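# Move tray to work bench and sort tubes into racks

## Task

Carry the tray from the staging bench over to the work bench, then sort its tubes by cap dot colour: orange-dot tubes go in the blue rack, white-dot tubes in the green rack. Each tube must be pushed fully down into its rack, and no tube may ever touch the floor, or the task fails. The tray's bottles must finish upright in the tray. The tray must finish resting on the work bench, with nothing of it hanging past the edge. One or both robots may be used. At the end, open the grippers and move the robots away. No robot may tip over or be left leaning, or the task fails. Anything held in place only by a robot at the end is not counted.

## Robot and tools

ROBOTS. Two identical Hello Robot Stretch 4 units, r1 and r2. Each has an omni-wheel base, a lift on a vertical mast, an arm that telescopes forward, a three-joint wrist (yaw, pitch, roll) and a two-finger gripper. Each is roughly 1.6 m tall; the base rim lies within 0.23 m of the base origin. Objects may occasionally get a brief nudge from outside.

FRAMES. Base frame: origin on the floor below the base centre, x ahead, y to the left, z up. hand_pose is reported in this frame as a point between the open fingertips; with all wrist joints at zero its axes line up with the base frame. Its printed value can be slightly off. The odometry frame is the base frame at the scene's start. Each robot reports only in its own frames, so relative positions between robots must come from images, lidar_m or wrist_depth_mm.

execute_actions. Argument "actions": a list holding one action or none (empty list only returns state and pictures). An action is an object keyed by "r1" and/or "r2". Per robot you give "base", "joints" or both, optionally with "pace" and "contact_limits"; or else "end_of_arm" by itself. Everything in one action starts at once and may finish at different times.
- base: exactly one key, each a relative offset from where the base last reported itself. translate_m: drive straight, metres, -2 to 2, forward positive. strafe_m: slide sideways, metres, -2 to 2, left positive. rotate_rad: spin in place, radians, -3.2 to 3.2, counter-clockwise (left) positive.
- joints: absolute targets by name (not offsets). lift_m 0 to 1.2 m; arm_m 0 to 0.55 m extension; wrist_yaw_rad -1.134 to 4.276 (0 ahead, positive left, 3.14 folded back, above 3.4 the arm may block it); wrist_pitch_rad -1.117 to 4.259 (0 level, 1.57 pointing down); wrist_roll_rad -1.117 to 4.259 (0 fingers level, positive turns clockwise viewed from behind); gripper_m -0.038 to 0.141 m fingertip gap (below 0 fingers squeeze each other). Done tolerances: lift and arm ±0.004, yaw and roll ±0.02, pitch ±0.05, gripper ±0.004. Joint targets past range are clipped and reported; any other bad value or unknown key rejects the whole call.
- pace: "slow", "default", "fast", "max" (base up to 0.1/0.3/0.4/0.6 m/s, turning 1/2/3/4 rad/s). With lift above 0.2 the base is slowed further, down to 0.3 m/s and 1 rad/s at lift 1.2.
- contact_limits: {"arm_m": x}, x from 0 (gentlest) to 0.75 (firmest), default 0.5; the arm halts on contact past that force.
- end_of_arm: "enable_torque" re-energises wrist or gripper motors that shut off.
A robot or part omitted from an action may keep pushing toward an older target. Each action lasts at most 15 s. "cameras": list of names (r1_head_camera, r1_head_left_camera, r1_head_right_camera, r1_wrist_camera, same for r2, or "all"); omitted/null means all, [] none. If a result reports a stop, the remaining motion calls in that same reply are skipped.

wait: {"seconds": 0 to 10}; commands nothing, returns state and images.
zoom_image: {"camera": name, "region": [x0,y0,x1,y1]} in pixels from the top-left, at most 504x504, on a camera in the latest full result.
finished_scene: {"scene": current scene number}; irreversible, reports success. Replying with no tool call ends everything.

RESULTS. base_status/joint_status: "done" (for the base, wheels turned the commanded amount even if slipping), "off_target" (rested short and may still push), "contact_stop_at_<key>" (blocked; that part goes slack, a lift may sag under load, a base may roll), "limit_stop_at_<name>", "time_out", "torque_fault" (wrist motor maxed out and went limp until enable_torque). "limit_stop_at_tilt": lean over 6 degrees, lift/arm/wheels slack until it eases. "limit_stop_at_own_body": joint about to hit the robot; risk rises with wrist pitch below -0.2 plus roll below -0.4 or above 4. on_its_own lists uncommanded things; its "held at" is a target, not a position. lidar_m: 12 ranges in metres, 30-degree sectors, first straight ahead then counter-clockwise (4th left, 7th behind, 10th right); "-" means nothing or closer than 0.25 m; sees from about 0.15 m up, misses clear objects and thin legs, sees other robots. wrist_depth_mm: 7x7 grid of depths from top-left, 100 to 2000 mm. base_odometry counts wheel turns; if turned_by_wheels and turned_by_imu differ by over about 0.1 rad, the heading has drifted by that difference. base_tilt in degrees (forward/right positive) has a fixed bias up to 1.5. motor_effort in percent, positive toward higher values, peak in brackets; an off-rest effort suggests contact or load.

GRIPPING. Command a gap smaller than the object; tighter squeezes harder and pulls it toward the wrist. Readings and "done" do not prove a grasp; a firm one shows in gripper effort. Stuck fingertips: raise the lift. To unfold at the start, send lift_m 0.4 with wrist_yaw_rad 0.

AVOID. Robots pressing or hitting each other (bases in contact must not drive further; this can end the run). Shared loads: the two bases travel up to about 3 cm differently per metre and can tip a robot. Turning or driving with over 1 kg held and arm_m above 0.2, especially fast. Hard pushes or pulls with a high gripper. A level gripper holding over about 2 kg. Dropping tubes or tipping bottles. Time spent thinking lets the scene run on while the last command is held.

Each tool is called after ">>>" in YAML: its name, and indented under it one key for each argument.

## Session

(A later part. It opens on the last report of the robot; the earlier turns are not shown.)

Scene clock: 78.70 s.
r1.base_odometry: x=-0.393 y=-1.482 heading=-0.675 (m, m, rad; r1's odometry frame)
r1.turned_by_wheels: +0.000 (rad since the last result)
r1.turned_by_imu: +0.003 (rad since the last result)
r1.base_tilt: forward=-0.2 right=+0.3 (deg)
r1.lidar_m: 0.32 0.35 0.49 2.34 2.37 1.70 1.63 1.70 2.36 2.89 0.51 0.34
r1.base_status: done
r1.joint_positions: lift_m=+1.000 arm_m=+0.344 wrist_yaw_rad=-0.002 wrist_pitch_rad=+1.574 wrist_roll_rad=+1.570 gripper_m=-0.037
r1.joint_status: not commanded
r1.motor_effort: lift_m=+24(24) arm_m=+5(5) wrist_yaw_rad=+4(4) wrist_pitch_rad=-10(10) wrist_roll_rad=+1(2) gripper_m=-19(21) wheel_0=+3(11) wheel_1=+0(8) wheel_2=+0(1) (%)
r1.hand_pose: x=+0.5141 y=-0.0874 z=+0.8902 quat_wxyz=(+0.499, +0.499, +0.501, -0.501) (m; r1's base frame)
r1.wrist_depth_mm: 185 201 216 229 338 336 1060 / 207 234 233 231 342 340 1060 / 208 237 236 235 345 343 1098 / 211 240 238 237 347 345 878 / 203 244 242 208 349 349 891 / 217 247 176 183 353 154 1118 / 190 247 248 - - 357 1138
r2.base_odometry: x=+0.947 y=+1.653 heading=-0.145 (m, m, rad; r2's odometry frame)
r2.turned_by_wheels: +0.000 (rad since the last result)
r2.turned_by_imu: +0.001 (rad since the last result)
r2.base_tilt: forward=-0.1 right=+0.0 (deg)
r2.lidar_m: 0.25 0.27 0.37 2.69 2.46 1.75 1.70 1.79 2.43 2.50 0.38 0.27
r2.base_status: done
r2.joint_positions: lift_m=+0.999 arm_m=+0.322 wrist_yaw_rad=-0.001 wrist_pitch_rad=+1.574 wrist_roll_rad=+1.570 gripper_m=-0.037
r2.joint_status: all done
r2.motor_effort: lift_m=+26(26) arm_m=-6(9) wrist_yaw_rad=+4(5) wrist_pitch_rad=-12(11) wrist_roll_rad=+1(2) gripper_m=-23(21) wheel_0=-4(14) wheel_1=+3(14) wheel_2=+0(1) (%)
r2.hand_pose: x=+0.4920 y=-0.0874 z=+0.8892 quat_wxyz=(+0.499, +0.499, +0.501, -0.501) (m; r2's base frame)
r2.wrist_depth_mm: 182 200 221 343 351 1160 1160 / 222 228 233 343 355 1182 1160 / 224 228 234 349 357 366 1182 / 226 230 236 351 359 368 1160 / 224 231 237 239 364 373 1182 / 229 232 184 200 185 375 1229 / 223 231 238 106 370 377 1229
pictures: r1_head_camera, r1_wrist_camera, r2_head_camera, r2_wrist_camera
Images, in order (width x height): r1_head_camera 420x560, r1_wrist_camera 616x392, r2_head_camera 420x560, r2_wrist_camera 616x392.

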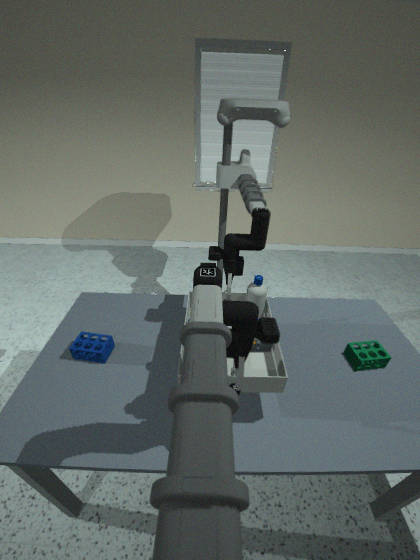

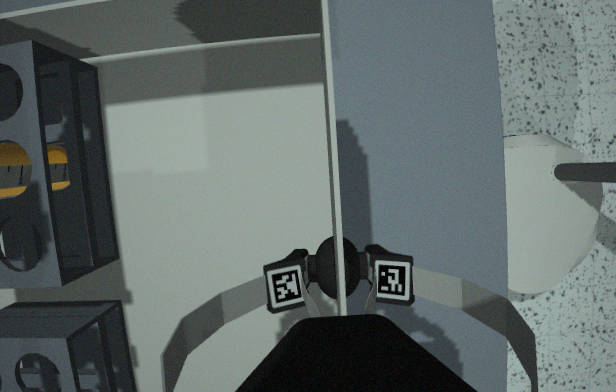

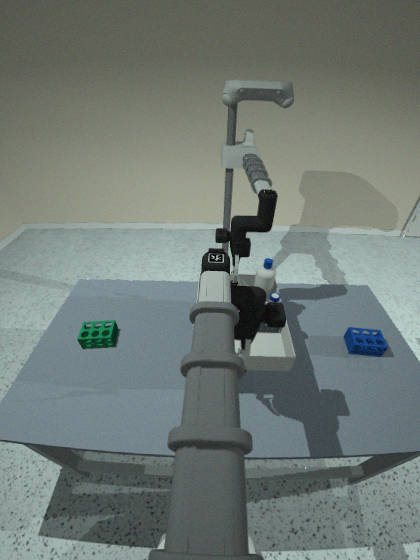

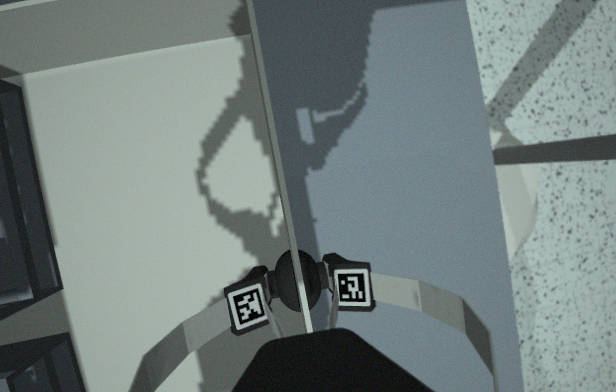

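>>> execute_actions:
  actions:
    - {"r1":{"joints":{"lift_m":0.896}},"r2":{"joints":{"lift_m":0.895,"arm_m":0.314}}}
  cameras: []

>>> execute_actions:
  actions:
    - {"r1":{"joints":{"gripper_m":0.02}},"r2":{"joints":{"gripper_m":0.02}}}
  cameras: ["r1_wrist_camera","r2_wrist_camera"]

Scene clock: 83.43 s.
r1.base_odometry: x=-0.393 y=-1.482 heading=-0.675 (m, m, rad; r1's odometry frame)
r1.turned_by_wheels: +0.000 (rad since the last result)
r1.turned_by_imu: +0.001 (rad since the last result)
r1.base_tilt: forward=-0.2 right=+0.3 (deg)
r1.lidar_m: 0.31 0.33 0.49 2.35 2.35 1.72 1.64 1.70 2.35 2.89 0.47 0.36
r1.base_status: not commanded
r1.joint_positions: lift_m=+0.896 arm_m=+0.344 wrist_yaw_rad=-0.001 wrist_pitch_rad=+1.570 wrist_roll_rad=+1.570 gripper_m=-0.037
r1.joint_status: all done
r1.motor_effort: lift_m=+17(22) arm_m=+5(5) wrist_yaw_rad=+1(4) wrist_pitch_rad=+0(10) wrist_roll_rad=+2(1) gripper_m=-23(20) wheel_0=+3(3) wheel_1=+0(0) wheel_2=+0(0) (%)
r1.hand_pose: x=+0.5151 y=-0.0874 z=+0.7858 quat_wxyz=(+0.500, +0.500, +0.500, -0.500) (m; r1's base frame)
r1.wrist_depth_mm: 186 202 216 230 236 235 233 / 208 236 234 233 239 236 235 / 210 238 236 236 241 239 238 / 212 241 240 238 244 242 240 / 214 245 243 207 245 244 242 / 235 247 177 186 182 157 245 / 191 248 249 - - 249 -
r2.base_odometry: x=+0.947 y=+1.653 heading=-0.145 (m, m, rad; r2's odometry frame)
r2.turned_by_wheels: +0.000 (rad since the last result)
r2.turned_by_imu: +0.001 (rad since the last result)
r2.base_tilt: forward=+0.0 right=+0.0 (deg)
r2.lidar_m: 0.26 0.27 0.35 2.68 2.46 1.76 1.70 1.77 2.42 2.52 0.36 0.29
r2.base_status: not commanded
r2.joint_positions: lift_m=+0.895 arm_m=+0.315 wrist_yaw_rad=+0.000 wrist_pitch_rad=+1.570 wrist_roll_rad=+1.570 gripper_m=-0.037
r2.joint_status: all done
r2.motor_effort: lift_m=+18(23) arm_m=-7(6) wrist_yaw_rad=+2(4) wrist_pitch_rad=-1(11) wrist_roll_rad=+2(1) gripper_m=-24(23) wheel_0=-4(4) wheel_1=+4(4) wheel_2=+0(0) (%)
r2.hand_pose: x=+0.4862 y=-0.0874 z=+0.7848 quat_wxyz=(+0.500, +0.500, +0.500, -0.500) (m; r2's base frame)
r2.wrist_depth_mm: 182 200 225 242 247 253 1060 / 224 228 233 244 249 254 1060 / 224 230 236 245 251 256 263 / 225 231 236 247 253 258 264 / 224 232 236 239 255 260 267 / 229 234 185 204 185 263 268 / 224 234 240 106 258 265 268
pictures: none
No camera images: the call's "cameras" was empty. Leave "cameras" out to get every camera's image.

Scene clock: 84.73 s.
r1.base_odometry: x=-0.393 y=-1.482 heading=-0.675 (m, m, rad; r1's odometry frame)
r1.turned_by_wheels: +0.000 (rad since the last result)
r1.turned_by_imu: +0.000 (rad since the last result)
r1.base_tilt: forward=-0.1 right=+0.3 (deg)
r1.lidar_m: 0.33 0.35 0.47 2.34 2.38 1.73 1.64 1.72 2.34 2.89 0.48 0.34
r1.base_status: not commanded
r1.joint_positions: lift_m=+0.896 arm_m=+0.344 wrist_yaw_rad=+0.000 wrist_pitch_rad=+1.570 wrist_roll_rad=+1.570 gripper_m=+0.020
r1.joint_status: all done
r1.motor_effort: lift_m=+17(17) arm_m=+5(5) wrist_yaw_rad=+0(1) wrist_pitch_rad=-1(1) wrist_roll_rad=+2(1) gripper_m=-5(19) wheel_0=+3(3) wheel_1=+0(0) wheel_2=+0(0) (%)
r1.hand_pose: x=+0.5151 y=-0.0874 z=+0.7858 quat_wxyz=(+0.500, +0.500, +0.500, -0.500) (m; r1's base frame)
r1.wrist_depth_mm: 186 201 215 233 237 236 234 / 217 245 242 241 240 238 236 / 192 247 245 243 243 241 238 / 191 249 247 246 246 242 241 / 224 253 251 247 221 244 244 / 236 255 252 214 193 246 246 / 200 255 254 - - 251 248
r2.base_odometry: x=+0.947 y=+1.653 heading=-0.145 (m, m, rad; r2's odometry frame)
r2.turned_by_wheels: +0.000 (rad since the last result)
r2.turned_by_imu: +0.000 (rad since the last result)
r2.base_tilt: forward=+0.0 right=+0.0 (deg)
r2.lidar_m: 0.26 0.26 0.38 2.68 2.49 1.78 1.68 1.77 2.44 2.51 0.38 0.29
r2.base_status: not commanded
r2.joint_positions: lift_m=+0.895 arm_m=+0.315 wrist_yaw_rad=+0.000 wrist_pitch_rad=+1.570 wrist_roll_rad=+1.570 gripper_m=+0.020
r2.joint_status: all done
r2.motor_effort: lift_m=+17(18) arm_m=-7(7) wrist_yaw_rad=+2(2) wrist_pitch_rad=-1(3) wrist_roll_rad=+2(0) gripper_m=-4(25) wheel_0=-4(4) wheel_1=+4(4) wheel_2=+0(0) (%)
r2.hand_pose: x=+0.4862 y=-0.0874 z=+0.7848 quat_wxyz=(+0.500, +0.500, +0.500, -0.500) (m; r2's base frame)
r2.wrist_depth_mm: 181 200 222 243 248 254 1042 / 227 232 236 245 251 255 1060 / 229 235 239 247 251 258 264 / 232 236 241 249 254 258 265 / 229 238 241 246 255 260 265 / 234 240 195 211 191 262 268 / 220 240 246 106 259 266 270
pictures: r1_wrist_camera, r2_wrist_camera
Images, in order (width x height): r1_wrist_camera 616x392, r2_wrist_camera 616x392.

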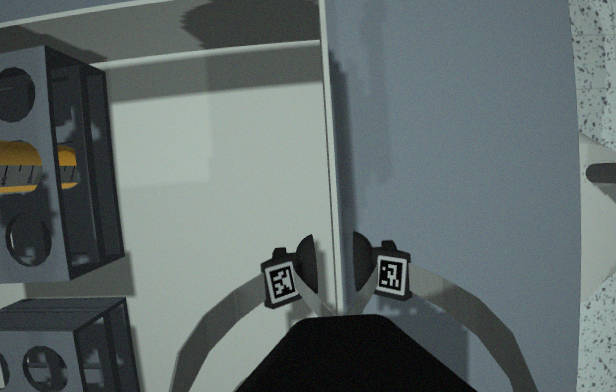

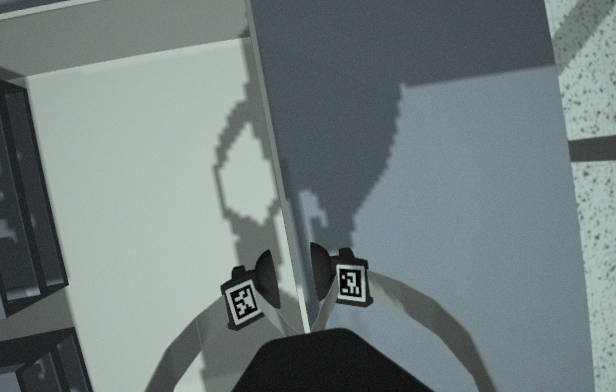

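>>> execute_actions:
  actions:
    - {"r1":{"base":{"strafe_m":-0.070},"joints":{"lift_m":1.035,"gripper_m":0.06},"pace":"max"},"r2":{"base":{"strafe_m":-0.10},"joints":{"lift_m":1.04,"gripper_m":0.06},"pace":"max"}}
  cameras: []

>>> execute_actions:
  actions:
    - {"r1":{"base":{"translate_m":0.04},"joints":{"arm_m":0.473},"pace":"fast"},"r2":{"joints":{"arm_m":0.26},"pace":"fast"}}
  cameras: ["r1_wrist_camera","r2_wrist_camera"]

Scene clock: 100.60 s.
r1.base_odometry: x=-0.436 y=-1.537 heading=-0.675 (m, m, rad; r1's odometry frame)
r1.turned_by_wheels: +0.000 (rad since the last result)
r1.turned_by_imu: +0.001 (rad since the last result)
r1.base_tilt: forward=-0.2 right=+0.3 (deg)
r1.lidar_m: 0.32 0.32 0.46 2.39 2.37 1.70 1.64 1.73 2.34 2.81 0.50 0.34
r1.base_status: done
r1.joint_positions: lift_m=+1.035 arm_m=+0.344 wrist_yaw_rad=+0.000 wrist_pitch_rad=+1.570 wrist_roll_rad=+1.570 gripper_m=+0.060
r1.joint_status: all done
r1.motor_effort: lift_m=+21(23) arm_m=+5(5) wrist_yaw_rad=-1(0) wrist_pitch_rad=+1(1) wrist_roll_rad=+1(2) gripper_m=+0(6) wheel_0=+0(15) wheel_1=-1(8) wheel_2=+0(1) (%)
r1.hand_pose: x=+0.5153 y=-0.0874 z=+0.9245 quat_wxyz=(+0.500, +0.500, +0.500, -0.500) (m; r1's base frame)
r1.wrist_depth_mm: 387 384 379 377 373 1098 1078 / 389 389 384 379 375 375 1118 / 397 389 387 384 379 379 1118 / 373 359 389 384 384 382 917 / 402 325 392 389 384 387 931 / 404 368 366 392 389 389 1138 / 410 345 402 - - 392 1160
r2.base_odometry: x=+0.933 y=+1.554 heading=-0.145 (m, m, rad; r2's odometry frame)
r2.turned_by_wheels: +0.000 (rad since the last result)
r2.turned_by_imu: +0.001 (rad since the last result)
r2.base_tilt: forward=-0.1 right=+0.0 (deg)
r2.lidar_m: 0.25 0.27 0.34 2.78 2.47 1.76 1.69 1.79 2.44 2.42 0.36 0.26
r2.base_status: done
r2.joint_positions: lift_m=+1.040 arm_m=+0.315 wrist_yaw_rad=+0.000 wrist_pitch_rad=+1.570 wrist_roll_rad=+1.570 gripper_m=+0.060
r2.joint_status: all done
r2.motor_effort: lift_m=+21(26) arm_m=-7(7) wrist_yaw_rad=+2(1) wrist_pitch_rad=+0(1) wrist_roll_rad=+2(1) gripper_m=-2(6) wheel_0=+1(16) wheel_1=-2(15) wheel_2=+0(1) (%)
r2.hand_pose: x=+0.4863 y=-0.0874 z=+0.9295 quat_wxyz=(+0.501, +0.500, +0.500, -0.499) (m; r2's base frame)
r2.wrist_depth_mm: 364 368 379 387 394 1182 1182 / 364 373 379 389 397 1205 1205 / 366 375 379 392 397 976 1205 / 370 377 387 394 404 976 1255 / 317 370 384 399 407 976 1255 / 319 353 198 397 407 415 1281 / 362 320 392 106 413 418 1255
pictures: none
No camera images: the call's "cameras" was empty. Leave "cameras" out to get every camera's image.

Scene clock: 101.80 s.
r1.base_odometry: x=-0.405 y=-1.562 heading=-0.675 (m, m, rad; r1's odometry frame)
r1.turned_by_wheels: +0.001 (rad since the last result)
r1.turned_by_imu: +0.001 (rad since the last result)
r1.base_tilt: forward=-0.1 right=+0.3 (deg)
r1.lidar_m: 0.28 0.31 0.41 2.41 2.45 1.76 1.67 1.76 2.40 2.83 0.44 0.30
r1.base_status: done
r1.joint_positions: lift_m=+1.035 arm_m=+0.472 wrist_yaw_rad=+0.000 wrist_pitch_rad=+1.570 wrist_roll_rad=+1.570 gripper_m=+0.060
r1.joint_status: all done
r1.motor_effort: lift_m=+21(21) arm_m=+5(6) wrist_yaw_rad=-1(0) wrist_pitch_rad=+1(0) wrist_roll_rad=+2(2) gripper_m=-3(4) wheel_0=+4(6) wheel_1=+1(7) wheel_2=+2(12) (%)
r1.hand_pose: x=+0.6433 y=-0.0874 z=+0.9245 quat_wxyz=(+0.500, +0.500, +0.500, -0.500) (m; r1's base frame)
r1.wrist_depth_mm: 387 382 382 375 370 370 364 / 389 384 382 379 375 373 368 / 394 392 387 382 377 375 373 / 397 263 387 327 382 375 377 / 255 264 392 327 325 379 382 / 410 397 397 329 387 325 384 / 413 402 399 - - 375 389
r2.base_odometry: x=+0.933 y=+1.554 heading=-0.145 (m, m, rad; r2's odometry frame)
r2.turned_by_wheels: +0.000 (rad since the last result)
r2.turned_by_imu: +0.000 (rad since the last result)
r2.base_tilt: forward=+0.0 right=+0.0 (deg)
r2.lidar_m: 0.25 0.28 0.38 2.79 2.47 1.76 1.71 1.77 2.40 2.43 0.39 0.29
r2.base_status: not commanded
r2.joint_positions: lift_m=+1.040 arm_m=+0.261 wrist_yaw_rad=+0.000 wrist_pitch_rad=+1.570 wrist_roll_rad=+1.570 gripper_m=+0.060
r2.joint_status: all done
r2.motor_effort: lift_m=+21(21) arm_m=-7(7) wrist_yaw_rad=+2(1) wrist_pitch_rad=+0(0) wrist_roll_rad=+1(1) gripper_m=-5(5) wheel_0=+0(1) wheel_1=-2(2) wheel_2=+0(0) (%)
r2.hand_pose: x=+0.4323 y=-0.0874 z=+0.9295 quat_wxyz=(+0.500, +0.500, +0.500, -0.500) (m; r2's base frame)
r2.wrist_depth_mm: 364 370 375 387 392 1182 1182 / 366 370 379 389 399 1160 1205 / 368 377 382 389 399 976 1205 / 373 377 384 394 404 991 1229 / 343 379 382 399 404 991 1229 / 317 384 198 402 410 1281 1229 / 320 382 389 106 410 1229 1255
pictures: r1_wrist_camera, r2_wrist_camera
Images, in order (width x height): r1_wrist_camera 616x392, r2_wrist_camera 616x392.

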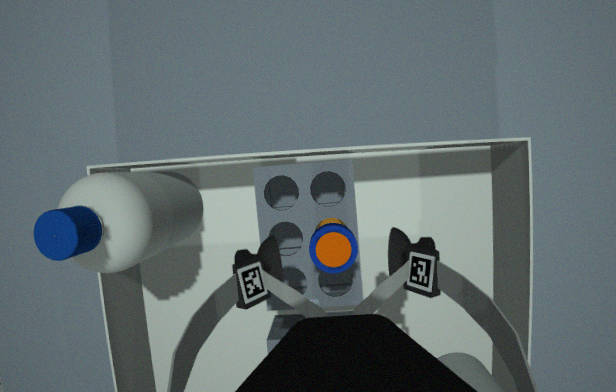

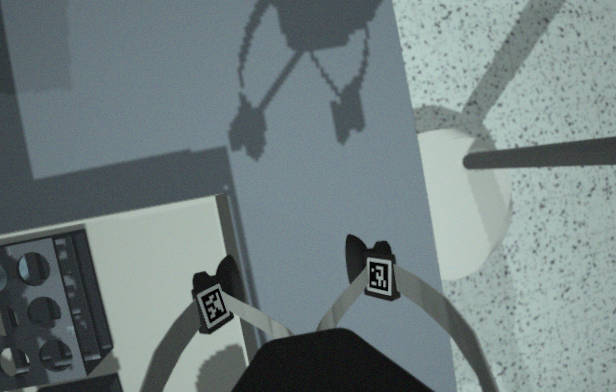

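>>> execute_actions:
  actions:
    - {"r1":{"base":{"strafe_m":0.002},"joints":{"lift_m":0.975,"gripper_m":0.048},"pace":"fast"}}
  cameras: ["r1_wrist_camera"]

Scene clock: 106.27 s.
r1.base_odometry: x=-0.404 y=-1.560 heading=-0.675 (m, m, rad; r1's odometry frame)
r1.turned_by_wheels: +0.000 (rad since the last result)
r1.turned_by_imu: +0.001 (rad since the last result)
r1.base_tilt: forward=-0.1 right=+0.4 (deg)
r1.lidar_m: 0.27 0.31 0.43 2.42 2.43 1.76 1.68 1.75 2.39 2.83 0.43 0.32
r1.base_status: done
r1.joint_positions: lift_m=+0.975 arm_m=+0.472 wrist_yaw_rad=+0.000 wrist_pitch_rad=+1.570 wrist_roll_rad=+1.570 gripper_m=+0.048
r1.joint_status: all done
r1.motor_effort: lift_m=+14(18) arm_m=+5(5) wrist_yaw_rad=-1(1) wrist_pitch_rad=+1(0) wrist_roll_rad=+2(1) gripper_m=-4(1) wheel_0=+1(5) wheel_1=-1(6) wheel_2=+0(1) (%)
r1.hand_pose: x=+0.6433 y=-0.0874 z=+0.8650 quat_wxyz=(+0.500, +0.500, +0.500, -0.500) (m; r1's base frame)
r1.wrist_depth_mm: 327 324 320 319 315 312 309 / 330 327 324 320 317 314 312 / 332 330 327 322 319 315 273 / 193 255 329 294 322 320 277 / 190 256 330 215 216 320 281 / 293 340 273 206 327 322 282 / 347 342 338 - - 329 281
r2.base_odometry: x=+0.933 y=+1.554 heading=-0.145 (m, m, rad; r2's odometry frame)
r2.turned_by_wheels: +0.000 (rad since the last result)
r2.turned_by_imu: +0.001 (rad since the last result)
r2.base_tilt: forward=-0.1 right=-0.1 (deg)
r2.lidar_m: 0.25 0.27 0.37 2.79 2.49 1.76 1.70 1.77 2.44 2.42 0.39 0.28
r2.base_status: not commanded
r2.joint_positions: lift_m=+1.040 arm_m=+0.261 wrist_yaw_rad=+0.000 wrist_pitch_rad=+1.570 wrist_roll_rad=+1.570 gripper_m=+0.060
r2.joint_status: not commanded
r2.motor_effort: lift_m=+21(22) arm_m=-7(7) wrist_yaw_rad=+2(2) wrist_pitch_rad=-1(0) wrist_roll_rad=+2(1) gripper_m=-4(5) wheel_0=+1(1) wheel_1=-2(2) wheel_2=+0(0) (%)
r2.hand_pose: x=+0.4323 y=-0.0874 z=+0.9295 quat_wxyz=(+0.500, +0.500, +0.500, -0.500) (m; r2's base frame)
r2.wrist_depth_mm: 364 370 377 384 392 1205 1205 / 364 370 382 389 399 1182 1229 / 368 375 384 389 399 976 1205 / 370 379 387 392 402 991 1205 / 342 377 387 399 407 1008 1229 / 320 382 198 397 407 1229 1308 / 319 382 394 106 410 1255 1281
pictures: r1_wrist_camera
Images, in order (width x height): r1_wrist_camera 616x392.

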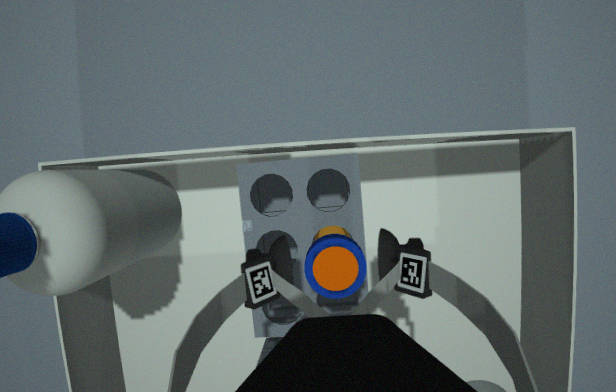

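>>> execute_actions:
  actions:
    - {"r1":{"joints":{"gripper_m":0.005}}}
  cameras: []

>>> execute_actions:
  actions:
    - {"r1":{"joints":{"lift_m":1.11},"pace":"fast"}}
  cameras: ["r1_wrist_camera","r1_head_camera"]

>>> zoom_image:
  camera: "r1_wrist_camera"
  region: [250, 130, 418, 298]

Scene clock: 110.77 s.
r1.base_odometry: x=-0.404 y=-1.560 heading=-0.675 (m, m, rad; r1's odometry frame)
r1.turned_by_wheels: +0.000 (rad since the last result)
r1.turned_by_imu: +0.001 (rad since the last result)
r1.base_tilt: forward=-0.1 right=+0.4 (deg)
r1.lidar_m: 0.28 0.31 0.43 2.39 2.42 1.75 1.68 1.74 2.41 2.83 0.43 0.30
r1.base_status: not commanded
r1.joint_positions: lift_m=+0.975 arm_m=+0.472 wrist_yaw_rad=+0.000 wrist_pitch_rad=+1.570 wrist_roll_rad=+1.570 gripper_m=+0.005
r1.joint_status: all done
r1.motor_effort: lift_m=+14(14) arm_m=+5(5) wrist_yaw_rad=-1(1) wrist_pitch_rad=+1(1) wrist_roll_rad=+1(1) gripper_m=-15(15) wheel_0=+1(0) wheel_1=-1(1) wheel_2=+0(0) (%)
r1.hand_pose: x=+0.6433 y=-0.0874 z=+0.8650 quat_wxyz=(+0.500, +0.500, +0.500, -0.500) (m; r1's base frame)
r1.wrist_depth_mm: 325 324 320 319 314 310 309 / 330 327 322 320 317 314 312 / 332 329 325 322 319 315 274 / 192 256 327 294 322 319 276 / 190 256 330 204 213 322 279 / 289 338 183 196 268 167 282 / 347 340 338 - - 327 282
r2.base_odometry: x=+0.933 y=+1.554 heading=-0.145 (m, m, rad; r2's odometry frame)
r2.turned_by_wheels: +0.000 (rad since the last result)
r2.turned_by_imu: +0.001 (rad since the last result)
r2.base_tilt: forward=+0.0 right=+0.0 (deg)
r2.lidar_m: 0.26 0.28 0.37 2.78 2.47 1.75 1.70 1.77 2.41 2.42 0.37 0.27
r2.base_status: not commanded
r2.joint_positions: lift_m=+1.040 arm_m=+0.261 wrist_yaw_rad=+0.000 wrist_pitch_rad=+1.570 wrist_roll_rad=+1.570 gripper_m=+0.060
r2.joint_status: not commanded
r2.motor_effort: lift_m=+22(21) arm_m=-7(7) wrist_yaw_rad=+2(2) wrist_pitch_rad=+0(1) wrist_roll_rad=+1(0) gripper_m=-2(2) wheel_0=+1(1) wheel_1=-2(2) wheel_2=+0(0) (%)
r2.hand_pose: x=+0.4323 y=-0.0874 z=+0.9295 quat_wxyz=(+0.500, +0.500, +0.500, -0.500) (m; r2's base frame)
r2.wrist_depth_mm: 362 373 377 387 394 1182 1205 / 366 370 382 384 394 1205 1229 / 368 377 384 392 402 1008 1205 / 370 379 384 394 399 976 1229 / 343 379 384 394 404 976 1255 / 319 379 198 402 407 1229 1255 / 319 382 392 106 415 1229 1255
pictures: none
No camera images: the call's "cameras" was empty. Leave "cameras" out to get every camera's image.

Scene clock: 112.10 s.
r1.base_odometry: x=-0.404 y=-1.560 heading=-0.675 (m, m, rad; r1's odometry frame)
r1.turned_by_wheels: +0.000 (rad since the last result)
r1.turned_by_imu: +0.000 (rad since the last result)
r1.base_tilt: forward=-0.3 right=+0.3 (deg)
r1.lidar_m: 0.28 0.31 0.43 2.43 2.42 1.73 1.69 1.76 2.41 2.81 0.43 0.30
r1.base_status: not commanded
r1.joint_positions: lift_m=+1.110 arm_m=+0.472 wrist_yaw_rad=+0.000 wrist_pitch_rad=+1.570 wrist_roll_rad=+1.570 gripper_m=+0.005
r1.joint_status: all done
r1.motor_effort: lift_m=+22(21) arm_m=+5(5) wrist_yaw_rad=-1(1) wrist_pitch_rad=+1(1) wrist_roll_rad=+1(2) gripper_m=-17(16) wheel_0=+1(0) wheel_1=-1(1) wheel_2=+0(0) (%)
r1.hand_pose: x=+0.6433 y=-0.0874 z=+0.9994 quat_wxyz=(+0.500, +0.500, +0.500, -0.500) (m; r1's base frame)
r1.wrist_depth_mm: 462 459 452 452 445 439 436 / 466 466 459 452 449 445 442 / 469 466 462 459 452 445 442 / 477 325 459 402 455 452 449 / 480 473 469 204 213 455 455 / 488 484 184 196 455 166 459 / 492 492 480 - - 387 466
r2.base_odometry: x=+0.933 y=+1.554 heading=-0.145 (m, m, rad; r2's odometry frame)
r2.turned_by_wheels: +0.000 (rad since the last result)
r2.turned_by_imu: +0.000 (rad since the last result)
r2.base_tilt: forward=+0.0 right=+0.0 (deg)
r2.lidar_m: 0.25 0.27 0.37 2.79 2.45 1.76 1.70 1.78 2.42 2.41 0.37 0.27
r2.base_status: not commanded
r2.joint_positions: lift_m=+1.040 arm_m=+0.261 wrist_yaw_rad=+0.000 wrist_pitch_rad=+1.570 wrist_roll_rad=+1.570 gripper_m=+0.060
r2.joint_status: not commanded
r2.motor_effort: lift_m=+22(21) arm_m=-7(7) wrist_yaw_rad=+3(2) wrist_pitch_rad=-1(1) wrist_roll_rad=+2(1) gripper_m=-4(3) wheel_0=+0(1) wheel_1=-2(2) wheel_2=-1(0) (%)
r2.hand_pose: x=+0.4323 y=-0.0874 z=+0.9295 quat_wxyz=(+0.500, +0.500, +0.500, -0.500) (m; r2's base frame)
r2.wrist_depth_mm: 364 370 377 384 392 1182 1229 / 366 375 377 392 397 1205 1205 / 366 375 384 394 402 976 1205 / 370 377 384 394 404 991 1255 / 343 377 384 397 404 991 1281 / 319 384 198 397 407 1229 1229 / 322 382 392 106 415 1281 1255
pictures: r1_head_camera, r1_wrist_camera
Images, in order (width x height): r1_head_camera 420x560, r1_wrist_camera 616x392.

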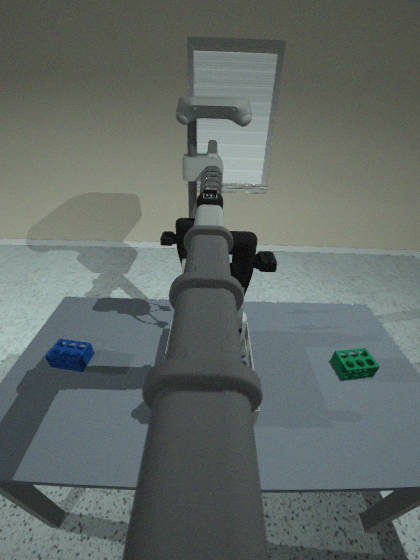

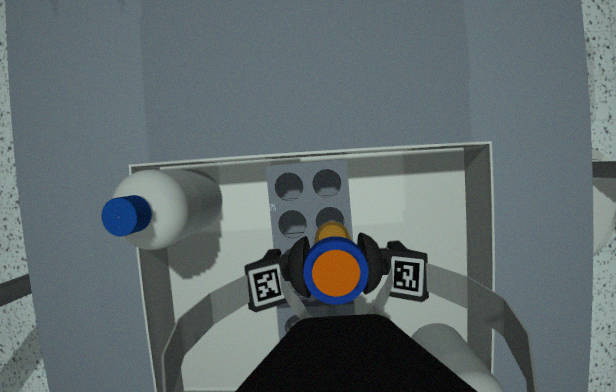

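Region (250, 130, 418, 298) of r1_wrist_camera's 616x392 image, scaled by 3.000.

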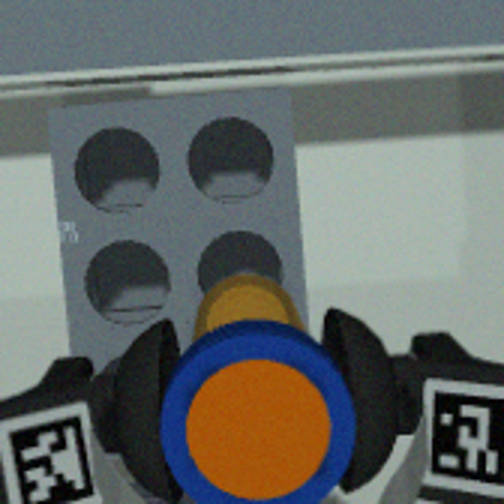

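>>> execute_actions:
  actions:
    - {"r1":{"base":{"strafe_m":0.62},"joints":{"arm_m":0.50},"pace":"fast"}}
  cameras: ["r1_wrist_camera"]

>>> zoom_image:
  camera: "r1_wrist_camera"
  region: [250, 110, 418, 278]

Scene clock: 119.50 s.
r1.base_odometry: x=-0.017 y=-1.076 heading=-0.675 (m, m, rad; r1's odometry frame)
r1.turned_by_wheels: +0.000 (rad since the last result)
r1.turned_by_imu: +0.002 (rad since the last result)
r1.base_tilt: forward=-0.1 right=+0.3 (deg)
r1.lidar_m: 0.28 0.31 1.84 1.81 2.43 1.77 1.67 1.76 2.43 1.21 0.42 0.31
r1.base_status: done
r1.joint_positions: lift_m=+1.110 arm_m=+0.499 wrist_yaw_rad=+0.000 wrist_pitch_rad=+1.570 wrist_roll_rad=+1.570 gripper_m=+0.005
r1.joint_status: all done
r1.motor_effort: lift_m=+22(22) arm_m=+5(7) wrist_yaw_rad=-1(0) wrist_pitch_rad=+1(1) wrist_roll_rad=+2(1) gripper_m=-14(15) wheel_0=-1(13) wheel_1=-1(15) wheel_2=+0(2) (%)
r1.hand_pose: x=+0.6702 y=-0.0874 z=+0.9994 quat_wxyz=(+0.500, +0.500, +0.500, -0.500) (m; r1's base frame)
r1.wrist_depth_mm: 462 459 455 449 445 439 436 / 466 466 459 452 449 442 442 / 473 466 459 455 452 445 445 / 477 473 466 404 459 452 449 / 484 480 469 204 213 459 455 / 488 484 183 196 466 167 459 / 1336 492 484 - - 1255 1229
r2.base_odometry: x=+0.933 y=+1.554 heading=-0.145 (m, m, rad; r2's odometry frame)
r2.turned_by_wheels: +0.000 (rad since the last result)
r2.turned_by_imu: +0.002 (rad since the last result)
r2.base_tilt: forward=+0.0 right=+0.0 (deg)
r2.lidar_m: 0.25 0.28 0.40 2.79 2.47 1.77 1.70 1.77 2.45 2.40 0.38 0.27
r2.base_status: not commanded
r2.joint_positions: lift_m=+1.040 arm_m=+0.261 wrist_yaw_rad=+0.000 wrist_pitch_rad=+1.570 wrist_roll_rad=+1.570 gripper_m=+0.060
r2.joint_status: not commanded
r2.motor_effort: lift_m=+21(21) arm_m=-7(7) wrist_yaw_rad=+2(2) wrist_pitch_rad=-1(0) wrist_roll_rad=+1(2) gripper_m=-2(3) wheel_0=+0(0) wheel_1=-2(2) wheel_2=+0(0) (%)
r2.hand_pose: x=+0.4323 y=-0.0874 z=+0.9295 quat_wxyz=(+0.500, +0.500, +0.500, -0.500) (m; r2's base frame)
r2.wrist_depth_mm: 362 370 379 387 394 1182 1182 / 364 373 379 384 399 1205 1229 / 368 375 387 392 402 976 1205 / 370 377 387 392 402 976 1229 / 343 379 382 397 402 991 1255 / 319 379 198 397 404 1255 1255 / 320 382 389 106 415 1229 1255
pictures: r1_wrist_camera
Images, in order (width x height): r1_wrist_camera 616x392.

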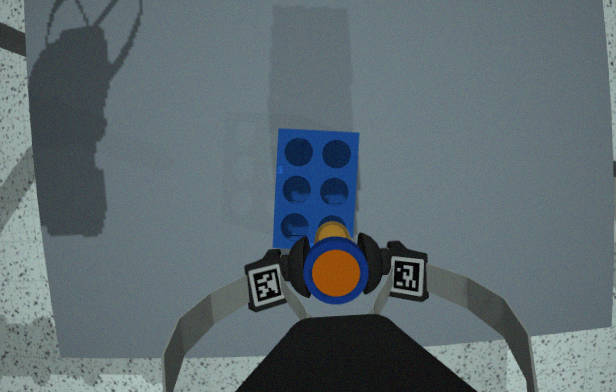

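Region (250, 110, 418, 278) of r1_wrist_camera's 616x392 image, scaled by 3.000.

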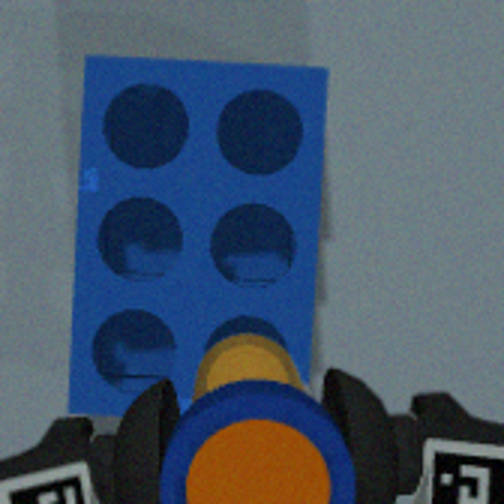

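>>> execute_actions:
  actions:
    - {"r1":{"base":{"strafe_m":0.009},"joints":{"arm_m":0.4965,"lift_m":1.035},"pace":"fast"},"r2":{"joints":{"arm_m":0.524},"pace":"fast"}}
  cameras: ["r1_wrist_camera","r2_wrist_camera"]

>>> zoom_image:
  camera: "r1_wrist_camera"
  region: [250, 100, 418, 268]

Scene clock: 125.87 s.
r1.base_odometry: x=-0.011 y=-1.069 heading=-0.675 (m, m, rad; r1's odometry frame)
r1.turned_by_wheels: +0.000 (rad since the last result)
r1.turned_by_imu: +0.002 (rad since the last result)
r1.base_tilt: forward=-0.2 right=+0.3 (deg)
r1.lidar_m: 0.29 0.32 1.83 1.78 2.40 1.76 1.66 1.76 2.41 1.22 0.44 0.32
r1.base_status: done
r1.joint_positions: lift_m=+1.035 arm_m=+0.497 wrist_yaw_rad=+0.000 wrist_pitch_rad=+1.570 wrist_roll_rad=+1.570 gripper_m=+0.005
r1.joint_status: all done
r1.motor_effort: lift_m=+14(19) arm_m=-5(7) wrist_yaw_rad=-1(2) wrist_pitch_rad=+1(1) wrist_roll_rad=+1(2) gripper_m=-15(16) wheel_0=+1(9) wheel_1=+1(9) wheel_2=+0(1) (%)
r1.hand_pose: x=+0.6685 y=-0.0874 z=+0.9250 quat_wxyz=(+0.500, +0.500, +0.500, -0.500) (m; r1's base frame)
r1.wrist_depth_mm: 387 384 382 377 373 368 366 / 392 387 382 382 377 373 368 / 397 389 387 325 379 375 373 / 399 399 392 330 382 379 377 / 404 399 394 204 213 382 379 / 407 404 183 196 392 167 384 / 413 413 407 - - 392 389
r2.base_odometry: x=+0.933 y=+1.554 heading=-0.145 (m, m, rad; r2's odometry frame)
r2.turned_by_wheels: +0.000 (rad since the last result)
r2.turned_by_imu: +0.001 (rad since the last result)
r2.base_tilt: forward=+0.0 right=+0.0 (deg)
r2.lidar_m: 0.26 0.27 0.38 2.79 2.46 1.75 1.70 1.77 2.42 2.43 0.39 0.28
r2.base_status: not commanded
r2.joint_positions: lift_m=+1.040 arm_m=+0.523 wrist_yaw_rad=+0.000 wrist_pitch_rad=+1.570 wrist_roll_rad=+1.570 gripper_m=+0.060
r2.joint_status: all done
r2.motor_effort: lift_m=+22(22) arm_m=+7(9) wrist_yaw_rad=+1(2) wrist_pitch_rad=+0(1) wrist_roll_rad=+1(1) gripper_m=-3(2) wheel_0=+0(0) wheel_1=-2(2) wheel_2=+0(0) (%)
r2.hand_pose: x=+0.6940 y=-0.0874 z=+0.9295 quat_wxyz=(+0.501, +0.500, +0.500, -0.499) (m; r2's base frame)
r2.wrist_depth_mm: 359 368 373 389 392 402 410 / 368 375 379 389 399 404 413 / 368 373 382 392 399 402 410 / 370 375 384 334 399 399 421 / 370 252 384 334 399 404 418 / 375 241 199 334 394 392 424 / 382 342 394 105 410 389 430
pictures: r1_wrist_camera, r2_wrist_camera
Images, in order (width x height): r1_wrist_camera 616x392, r2_wrist_camera 616x392.

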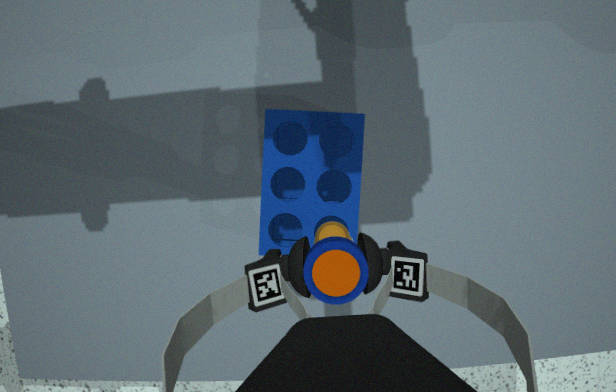

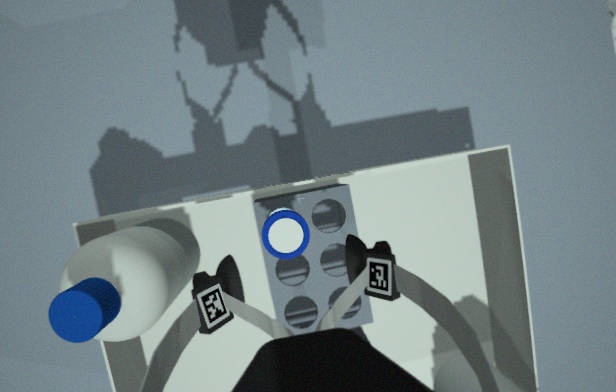

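Region (250, 100, 418, 268) of r1_wrist_camera's 616x392 image, scaled by 3.000.

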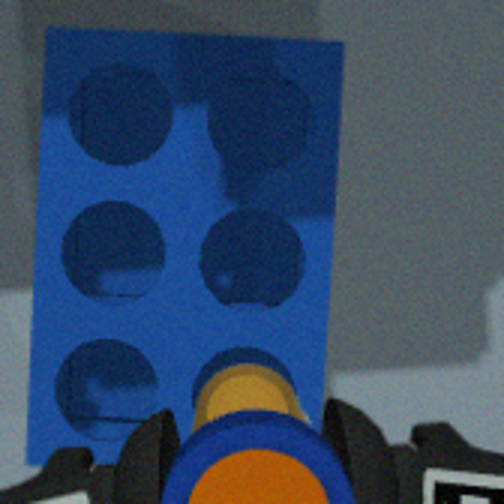

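>>> execute_actions:
  actions: []
  cameras: ["r1_wrist_camera","r2_wrist_camera"]

Scene clock: 136.80 s.
r1.base_odometry: x=-0.011 y=-1.069 heading=-0.675 (m, m, rad; r1's odometry frame)
r1.turned_by_wheels: +0.000 (rad since the last result)
r1.turned_by_imu: +0.001 (rad since the last result)
r1.base_tilt: forward=-0.2 right=+0.3 (deg)
r1.lidar_m: 0.27 0.32 1.81 1.78 2.43 1.77 1.68 1.78 2.37 1.24 0.41 0.30
r1.base_status: done
r1.joint_positions: lift_m=+1.035 arm_m=+0.497 wrist_yaw_rad=+0.000 wrist_pitch_rad=+1.570 wrist_roll_rad=+1.570 gripper_m=+0.005
r1.joint_status: all done
r1.motor_effort: lift_m=+14(19) arm_m=-5(7) wrist_yaw_rad=-1(2) wrist_pitch_rad=+0(1) wrist_roll_rad=+2(2) gripper_m=-15(16) wheel_0=+1(9) wheel_1=+1(9) wheel_2=+0(1) (%)
r1.hand_pose: x=+0.6685 y=-0.0874 z=+0.9250 quat_wxyz=(+0.500, +0.500, +0.500, -0.500) (m; r1's base frame)
r1.wrist_depth_mm: 389 382 379 377 373 368 368 / 394 389 384 377 375 373 370 / 394 392 387 325 379 375 373 / 399 394 392 329 384 379 377 / 404 397 397 204 213 384 382 / 407 404 183 196 392 167 387 / 413 407 402 - - 394 389
r2.base_odometry: x=+0.933 y=+1.554 heading=-0.145 (m, m, rad; r2's odometry frame)
r2.turned_by_wheels: +0.000 (rad since the last result)
r2.turned_by_imu: +0.001 (rad since the last result)
r2.base_tilt: forward=+0.0 right=+0.0 (deg)
r2.lidar_m: 0.25 0.28 0.37 2.79 2.48 1.75 1.70 1.79 2.41 2.43 0.38 0.28
r2.base_status: not commanded
r2.joint_positions: lift_m=+1.040 arm_m=+0.523 wrist_yaw_rad=+0.000 wrist_pitch_rad=+1.570 wrist_roll_rad=+1.570 gripper_m=+0.060
r2.joint_status: all done
r2.motor_effort: lift_m=+22(22) arm_m=+7(9) wrist_yaw_rad=+1(2) wrist_pitch_rad=+0(1) wrist_roll_rad=+0(1) gripper_m=-3(2) wheel_0=+0(0) wheel_1=-2(2) wheel_2=+0(0) (%)
r2.hand_pose: x=+0.6940 y=-0.0874 z=+0.9295 quat_wxyz=(+0.501, +0.500, +0.500, -0.499) (m; r2's base frame)
r2.wrist_depth_mm: 364 373 377 384 394 399 410 / 366 370 377 387 394 404 410 / 368 375 382 392 397 407 415 / 370 377 384 336 399 399 418 / 373 252 384 332 399 404 421 / 375 242 198 338 394 394 421 / 379 342 389 106 410 389 430
pictures: r1_wrist_camera, r2_wrist_camera
Images, in order (width x height): r1_wrist_camera 616x392, r2_wrist_camera 616x392.

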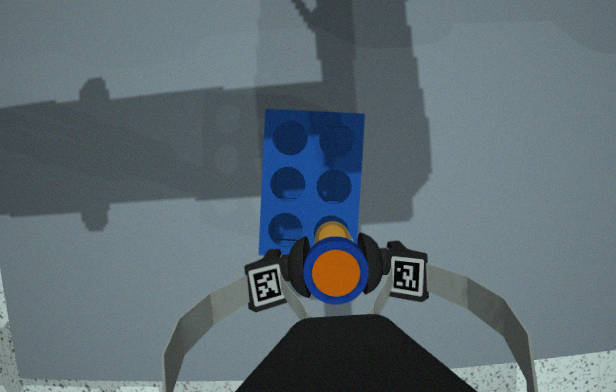

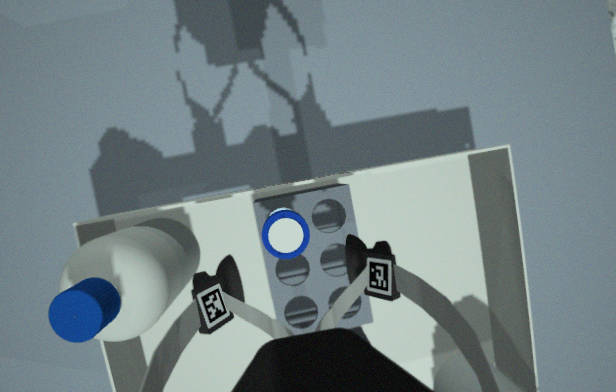

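>>> execute_actions:
  actions:
    - {"r1":{"joints":{"lift_m":0.973},"pace":"slow"},"r2":{"base":{"strafe_m":-0.012},"joints":{"lift_m":0.99}}}
  cameras: ["r1_wrist_camera","r2_wrist_camera"]

Scene clock: 141.57 s.
r1.base_odometry: x=-0.011 y=-1.069 heading=-0.675 (m, m, rad; r1's odometry frame)
r1.turned_by_wheels: +0.000 (rad since the last result)
r1.turned_by_imu: +0.001 (rad since the last result)
r1.base_tilt: forward=-0.2 right=+0.3 (deg)
r1.lidar_m: 0.28 0.34 1.81 1.78 2.41 1.75 1.69 1.76 2.40 1.21 0.43 0.31
r1.base_status: not commanded
r1.joint_positions: lift_m=+0.973 arm_m=+0.497 wrist_yaw_rad=+0.000 wrist_pitch_rad=+1.570 wrist_roll_rad=+1.570 gripper_m=+0.005
r1.joint_status: all done
r1.motor_effort: lift_m=+14(13) arm_m=-5(5) wrist_yaw_rad=-1(1) wrist_pitch_rad=+1(0) wrist_roll_rad=+1(1) gripper_m=-16(15) wheel_0=+1(1) wheel_1=+1(1) wheel_2=+0(0) (%)
r1.hand_pose: x=+0.6685 y=-0.0874 z=+0.8631 quat_wxyz=(+0.500, +0.500, +0.500, -0.500) (m; r1's base frame)
r1.wrist_depth_mm: 325 322 319 315 312 307 306 / 327 324 322 319 314 312 309 / 330 327 325 315 317 315 312 / 334 332 329 317 320 319 315 / 340 334 330 204 213 322 319 / 343 340 183 196 329 167 322 / 347 342 340 - - 327 325
r2.base_odometry: x=+0.931 y=+1.542 heading=-0.145 (m, m, rad; r2's odometry frame)
r2.turned_by_wheels: +0.000 (rad since the last result)
r2.turned_by_imu: +0.002 (rad since the last result)
r2.base_tilt: forward=+0.0 right=+0.0 (deg)
r2.lidar_m: 0.25 0.28 0.38 2.80 2.48 1.76 1.70 1.77 2.40 2.39 0.39 0.27
r2.base_status: done
r2.joint_positions: lift_m=+0.990 arm_m=+0.523 wrist_yaw_rad=+0.000 wrist_pitch_rad=+1.570 wrist_roll_rad=+1.570 gripper_m=+0.060
r2.joint_status: all done
r2.motor_effort: lift_m=+15(22) arm_m=+7(7) wrist_yaw_rad=+1(1) wrist_pitch_rad=+1(0) wrist_roll_rad=+2(2) gripper_m=-7(2) wheel_0=+7(10) wheel_1=-4(9) wheel_2=+0(0) (%)
r2.hand_pose: x=+0.6940 y=-0.0874 z=+0.8801 quat_wxyz=(+0.501, +0.500, +0.500, -0.499) (m; r2's base frame)
r2.wrist_depth_mm: 317 322 327 336 342 353 357 / 320 327 332 342 347 355 357 / 322 329 336 340 347 355 362 / 324 330 334 342 347 353 338 / 324 268 334 282 349 359 309 / 191 205 198 285 291 359 320 / 163 195 340 106 359 366 324
pictures: r1_wrist_camera, r2_wrist_camera
Images, in order (width x height): r1_wrist_camera 616x392, r2_wrist_camera 616x392.

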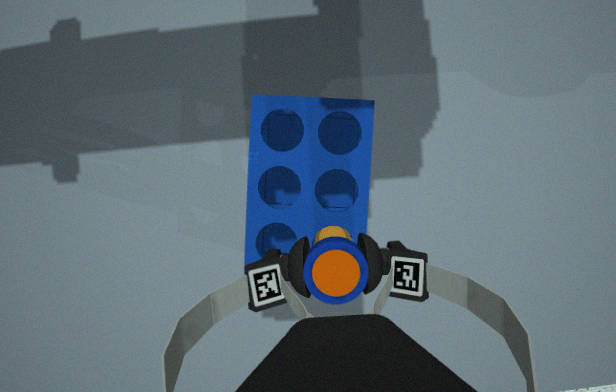

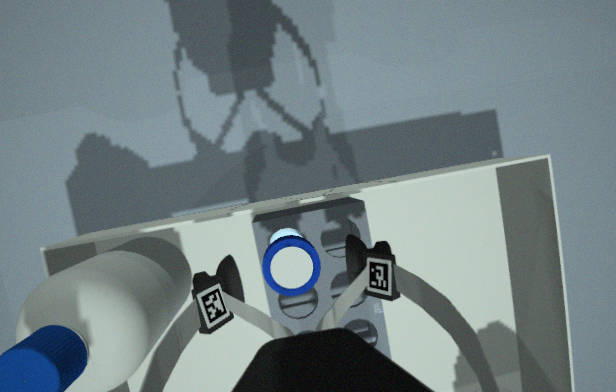

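>>> execute_actions:
  actions:
    - {"r1":{"joints":{"gripper_m":0.06}},"r2":{"joints":{"lift_m":0.975,"gripper_m":0.048}}}
  cameras: ["r1_wrist_camera","r2_wrist_camera"]

Scene clock: 146.17 s.
r1.base_odometry: x=-0.011 y=-1.069 heading=-0.675 (m, m, rad; r1's odometry frame)
r1.turned_by_wheels: +0.000 (rad since the last result)
r1.turned_by_imu: +0.001 (rad since the last result)
r1.base_tilt: forward=-0.1 right=+0.3 (deg)
r1.lidar_m: 0.27 0.32 1.83 1.77 2.41 1.77 1.68 1.75 2.39 1.21 0.43 0.31
r1.base_status: not commanded
r1.joint_positions: lift_m=+0.973 arm_m=+0.497 wrist_yaw_rad=+0.000 wrist_pitch_rad=+1.570 wrist_roll_rad=+1.570 gripper_m=+0.060
r1.joint_status: all done
r1.motor_effort: lift_m=+13(14) arm_m=-5(5) wrist_yaw_rad=-1(1) wrist_pitch_rad=+1(1) wrist_roll_rad=+1(2) gripper_m=-4(15) wheel_0=+1(1) wheel_1=+0(1) wheel_2=+0(0) (%)
r1.hand_pose: x=+0.6685 y=-0.0874 z=+0.8631 quat_wxyz=(+0.500, +0.500, +0.500, -0.500) (m; r1's base frame)
r1.wrist_depth_mm: 324 320 319 315 312 309 307 / 329 324 322 319 315 312 309 / 332 329 324 315 319 317 314 / 334 332 329 317 320 319 315 / 338 334 332 217 223 322 319 / 343 340 334 206 327 324 324 / 347 343 340 - - 329 325
r2.base_odometry: x=+0.931 y=+1.542 heading=-0.145 (m, m, rad; r2's odometry frame)
r2.turned_by_wheels: +0.000 (rad since the last result)
r2.turned_by_imu: +0.001 (rad since the last result)
r2.base_tilt: forward=+0.0 right=+0.0 (deg)
r2.lidar_m: 0.26 0.29 0.38 2.81 2.47 1.77 1.71 1.78 2.42 2.42 0.39 0.29
r2.base_status: not commanded
r2.joint_positions: lift_m=+0.975 arm_m=+0.523 wrist_yaw_rad=+0.000 wrist_pitch_rad=+1.570 wrist_roll_rad=+1.570 gripper_m=+0.048
r2.joint_status: all done
r2.motor_effort: lift_m=+14(12) arm_m=+7(7) wrist_yaw_rad=+1(1) wrist_pitch_rad=+0(1) wrist_roll_rad=+2(1) gripper_m=-1(2) wheel_0=+7(7) wheel_1=-4(4) wheel_2=+1(0) (%)
r2.hand_pose: x=+0.6940 y=-0.0874 z=+0.8651 quat_wxyz=(+0.501, +0.500, +0.500, -0.499) (m; r2's base frame)
r2.wrist_depth_mm: 303 306 315 322 327 336 342 / 306 310 317 324 332 340 343 / 306 315 320 325 334 342 347 / 310 315 322 324 332 340 294 / 293 263 319 217 336 342 293 / 178 206 195 207 274 345 306 / 163 181 329 106 343 351 312
pictures: r1_wrist_camera, r2_wrist_camera
Images, in order (width x height): r1_wrist_camera 616x392, r2_wrist_camera 616x392.

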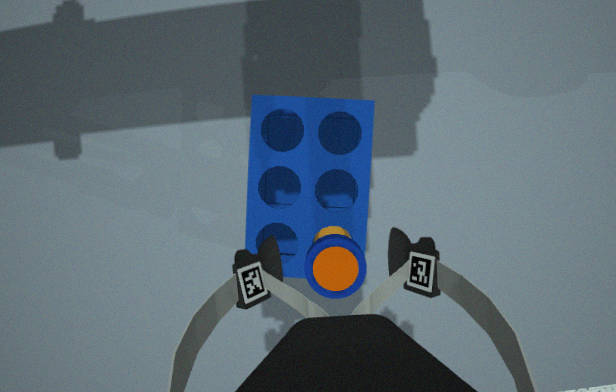

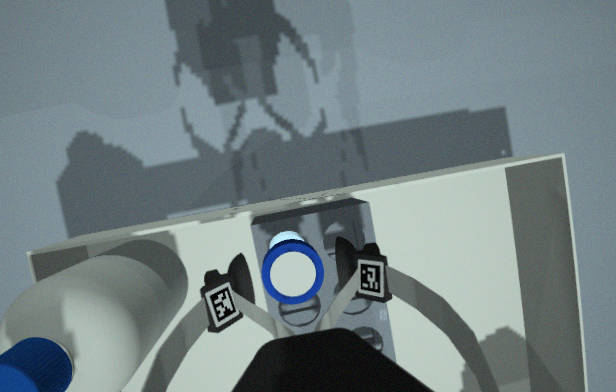

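Orange seated (206). Grip white, lift r1.

>>> execute_actions:
  actions:
    - {"r1":{"joints":{"lift_m":1.05},"pace":"fast"},"r2":{"joints":{"gripper_m":0.005}}}
  cameras: []

>>> execute_actions:
  actions:
    - {"r1":{"joints":{"arm_m":0.3},"pace":"max"},"r2":{"joints":{"lift_m":1.065}}}
  cameras: ["r2_wrist_camera","r2_head_camera"]

Scene clock: 153.50 s.
r1.base_odometry: x=-0.011 y=-1.069 heading=-0.675 (m, m, rad; r1's odometry frame)
r1.turned_by_wheels: +0.000 (rad since the last result)
r1.turned_by_imu: +0.001 (rad since the last result)
r1.base_tilt: forward=-0.2 right=+0.4 (deg)
r1.lidar_m: 0.28 0.31 1.81 1.80 2.44 1.75 1.67 1.78 2.41 1.24 0.42 0.30
r1.base_status: not commanded
r1.joint_positions: lift_m=+1.050 arm_m=+0.497 wrist_yaw_rad=+0.000 wrist_pitch_rad=+1.570 wrist_roll_rad=+1.570 gripper_m=+0.060
r1.joint_status: all done
r1.motor_effort: lift_m=+21(26) arm_m=-5(5) wrist_yaw_rad=-1(1) wrist_pitch_rad=+0(1) wrist_roll_rad=+1(1) gripper_m=-3(3) wheel_0=+1(1) wheel_1=+0(0) wheel_2=+0(0) (%)
r1.hand_pose: x=+0.6685 y=-0.0874 z=+0.9394 quat_wxyz=(+0.500, +0.500, +0.500, -0.500) (m; r1's base frame)
r1.wrist_depth_mm: 399 399 392 389 387 382 379 / 404 402 399 394 389 387 382 / 410 404 402 340 394 389 387 / 415 413 404 343 399 394 392 / 418 415 410 345 399 397 397 / 424 421 413 407 404 399 399 / 430 421 418 - - 407 1182
r2.base_odometry: x=+0.931 y=+1.542 heading=-0.145 (m, m, rad; r2's odometry frame)
r2.turned_by_wheels: +0.000 (rad since the last result)
r2.turned_by_imu: +0.001 (rad since the last result)
r2.base_tilt: forward=-0.1 right=+0.0 (deg)
r2.lidar_m: 0.26 0.28 0.36 2.80 2.46 1.75 1.70 1.78 2.40 2.43 0.38 0.28
r2.base_status: not commanded
r2.joint_positions: lift_m=+0.975 arm_m=+0.523 wrist_yaw_rad=+0.000 wrist_pitch_rad=+1.570 wrist_roll_rad=+1.570 gripper_m=+0.005
r2.joint_status: all done
r2.motor_effort: lift_m=+14(15) arm_m=+7(7) wrist_yaw_rad=+1(1) wrist_pitch_rad=+1(0) wrist_roll_rad=+3(1) gripper_m=-16(16) wheel_0=+7(7) wheel_1=-4(4) wheel_2=+0(0) (%)
r2.hand_pose: x=+0.6940 y=-0.0874 z=+0.8651 quat_wxyz=(+0.501, +0.500, +0.500, -0.499) (m; r2's base frame)
r2.wrist_depth_mm: 303 307 317 322 327 336 343 / 304 309 319 324 332 338 343 / 307 310 320 324 334 340 345 / 309 315 322 327 334 338 294 / 281 260 324 209 334 340 294 / 178 201 186 211 274 343 304 / 163 179 327 106 342 349 315
pictures: none
No camera images: the call's "cameras" was empty. Leave "cameras" out to get every camera's image.

Scene clock: 154.87 s.
r1.base_odometry: x=-0.011 y=-1.069 heading=-0.675 (m, m, rad; r1's odometry frame)
r1.turned_by_wheels: +0.000 (rad since the last result)
r1.turned_by_imu: +0.000 (rad since the last result)
r1.base_tilt: forward=-0.1 right=+0.4 (deg)
r1.lidar_m: 0.27 3.17 1.80 1.78 2.39 1.76 1.68 1.76 2.44 1.22 0.43 0.29
r1.base_status: not commanded
r1.joint_positions: lift_m=+1.050 arm_m=+0.301 wrist_yaw_rad=+0.000 wrist_pitch_rad=+1.570 wrist_roll_rad=+1.570 gripper_m=+0.060
r1.joint_status: all done
r1.motor_effort: lift_m=+21(21) arm_m=-5(6) wrist_yaw_rad=+0(2) wrist_pitch_rad=+0(0) wrist_roll_rad=+1(1) gripper_m=-2(1) wheel_0=+1(1) wheel_1=+1(1) wheel_2=+0(0) (%)
r1.hand_pose: x=+0.4719 y=-0.0874 z=+0.9394 quat_wxyz=(+0.500, +0.500, +0.500, -0.500) (m; r1's base frame)
r1.wrist_depth_mm: 402 397 394 389 384 1118 1098 / 404 402 397 394 392 1118 1118 / 410 402 402 399 394 394 1138 / 415 351 410 404 399 397 931 / 421 353 410 407 399 402 946 / 424 421 415 410 402 404 1160 / 430 424 421 - - 798 1182
r2.base_odometry: x=+0.931 y=+1.542 heading=-0.145 (m, m, rad; r2's odometry frame)
r2.turned_by_wheels: +0.000 (rad since the last result)
r2.turned_by_imu: +0.000 (rad since the last result)
r2.base_tilt: forward=-0.1 right=+0.0 (deg)
r2.lidar_m: 0.26 0.27 0.38 2.81 2.48 1.75 1.70 1.77 2.42 2.43 0.38 0.28
r2.base_status: not commanded
r2.joint_positions: lift_m=+1.065 arm_m=+0.523 wrist_yaw_rad=+0.000 wrist_pitch_rad=+1.570 wrist_roll_rad=+1.570 gripper_m=+0.005
r2.joint_status: all done
r2.motor_effort: lift_m=+23(24) arm_m=+7(7) wrist_yaw_rad=+1(1) wrist_pitch_rad=+1(0) wrist_roll_rad=+2(2) gripper_m=-16(16) wheel_0=+7(7) wheel_1=-4(4) wheel_2=+0(0) (%)
r2.hand_pose: x=+0.6940 y=-0.0874 z=+0.9544 quat_wxyz=(+0.501, +0.500, +0.500, -0.499) (m; r2's base frame)
r2.wrist_depth_mm: 384 394 402 407 418 427 436 / 384 394 404 413 421 430 436 / 392 399 410 410 421 433 442 / 394 404 407 402 427 430 449 / 397 286 410 208 427 436 449 / 397 253 187 206 415 397 452 / 404 336 413 105 436 407 455
pictures: r2_head_camera, r2_wrist_camera
Images, in order (width x height): r2_head_camera 420x560, r2_wrist_camera 616x392.

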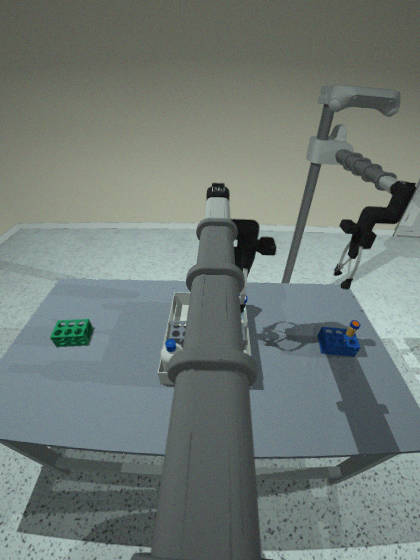

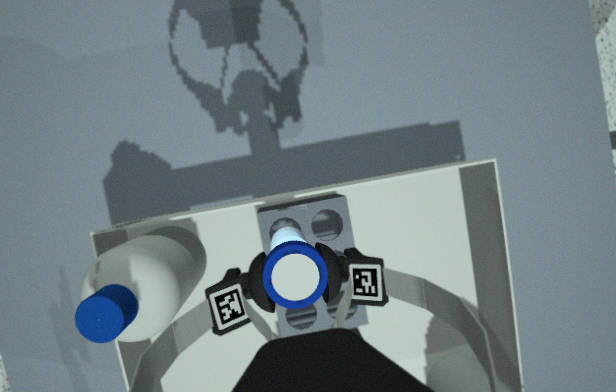

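>>> zoom_image:
  camera: "r2_wrist_camera"
  region: [240, 180, 360, 260]

Region (240, 180, 360, 260) of r2_wrist_camera's 616x392 image, scaled by 4.200.

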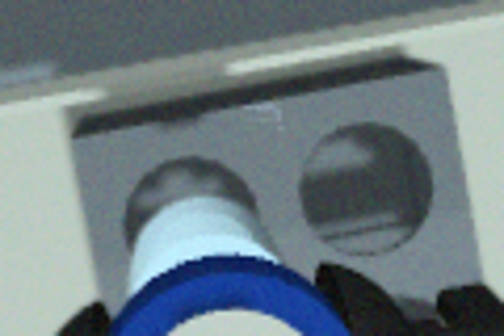

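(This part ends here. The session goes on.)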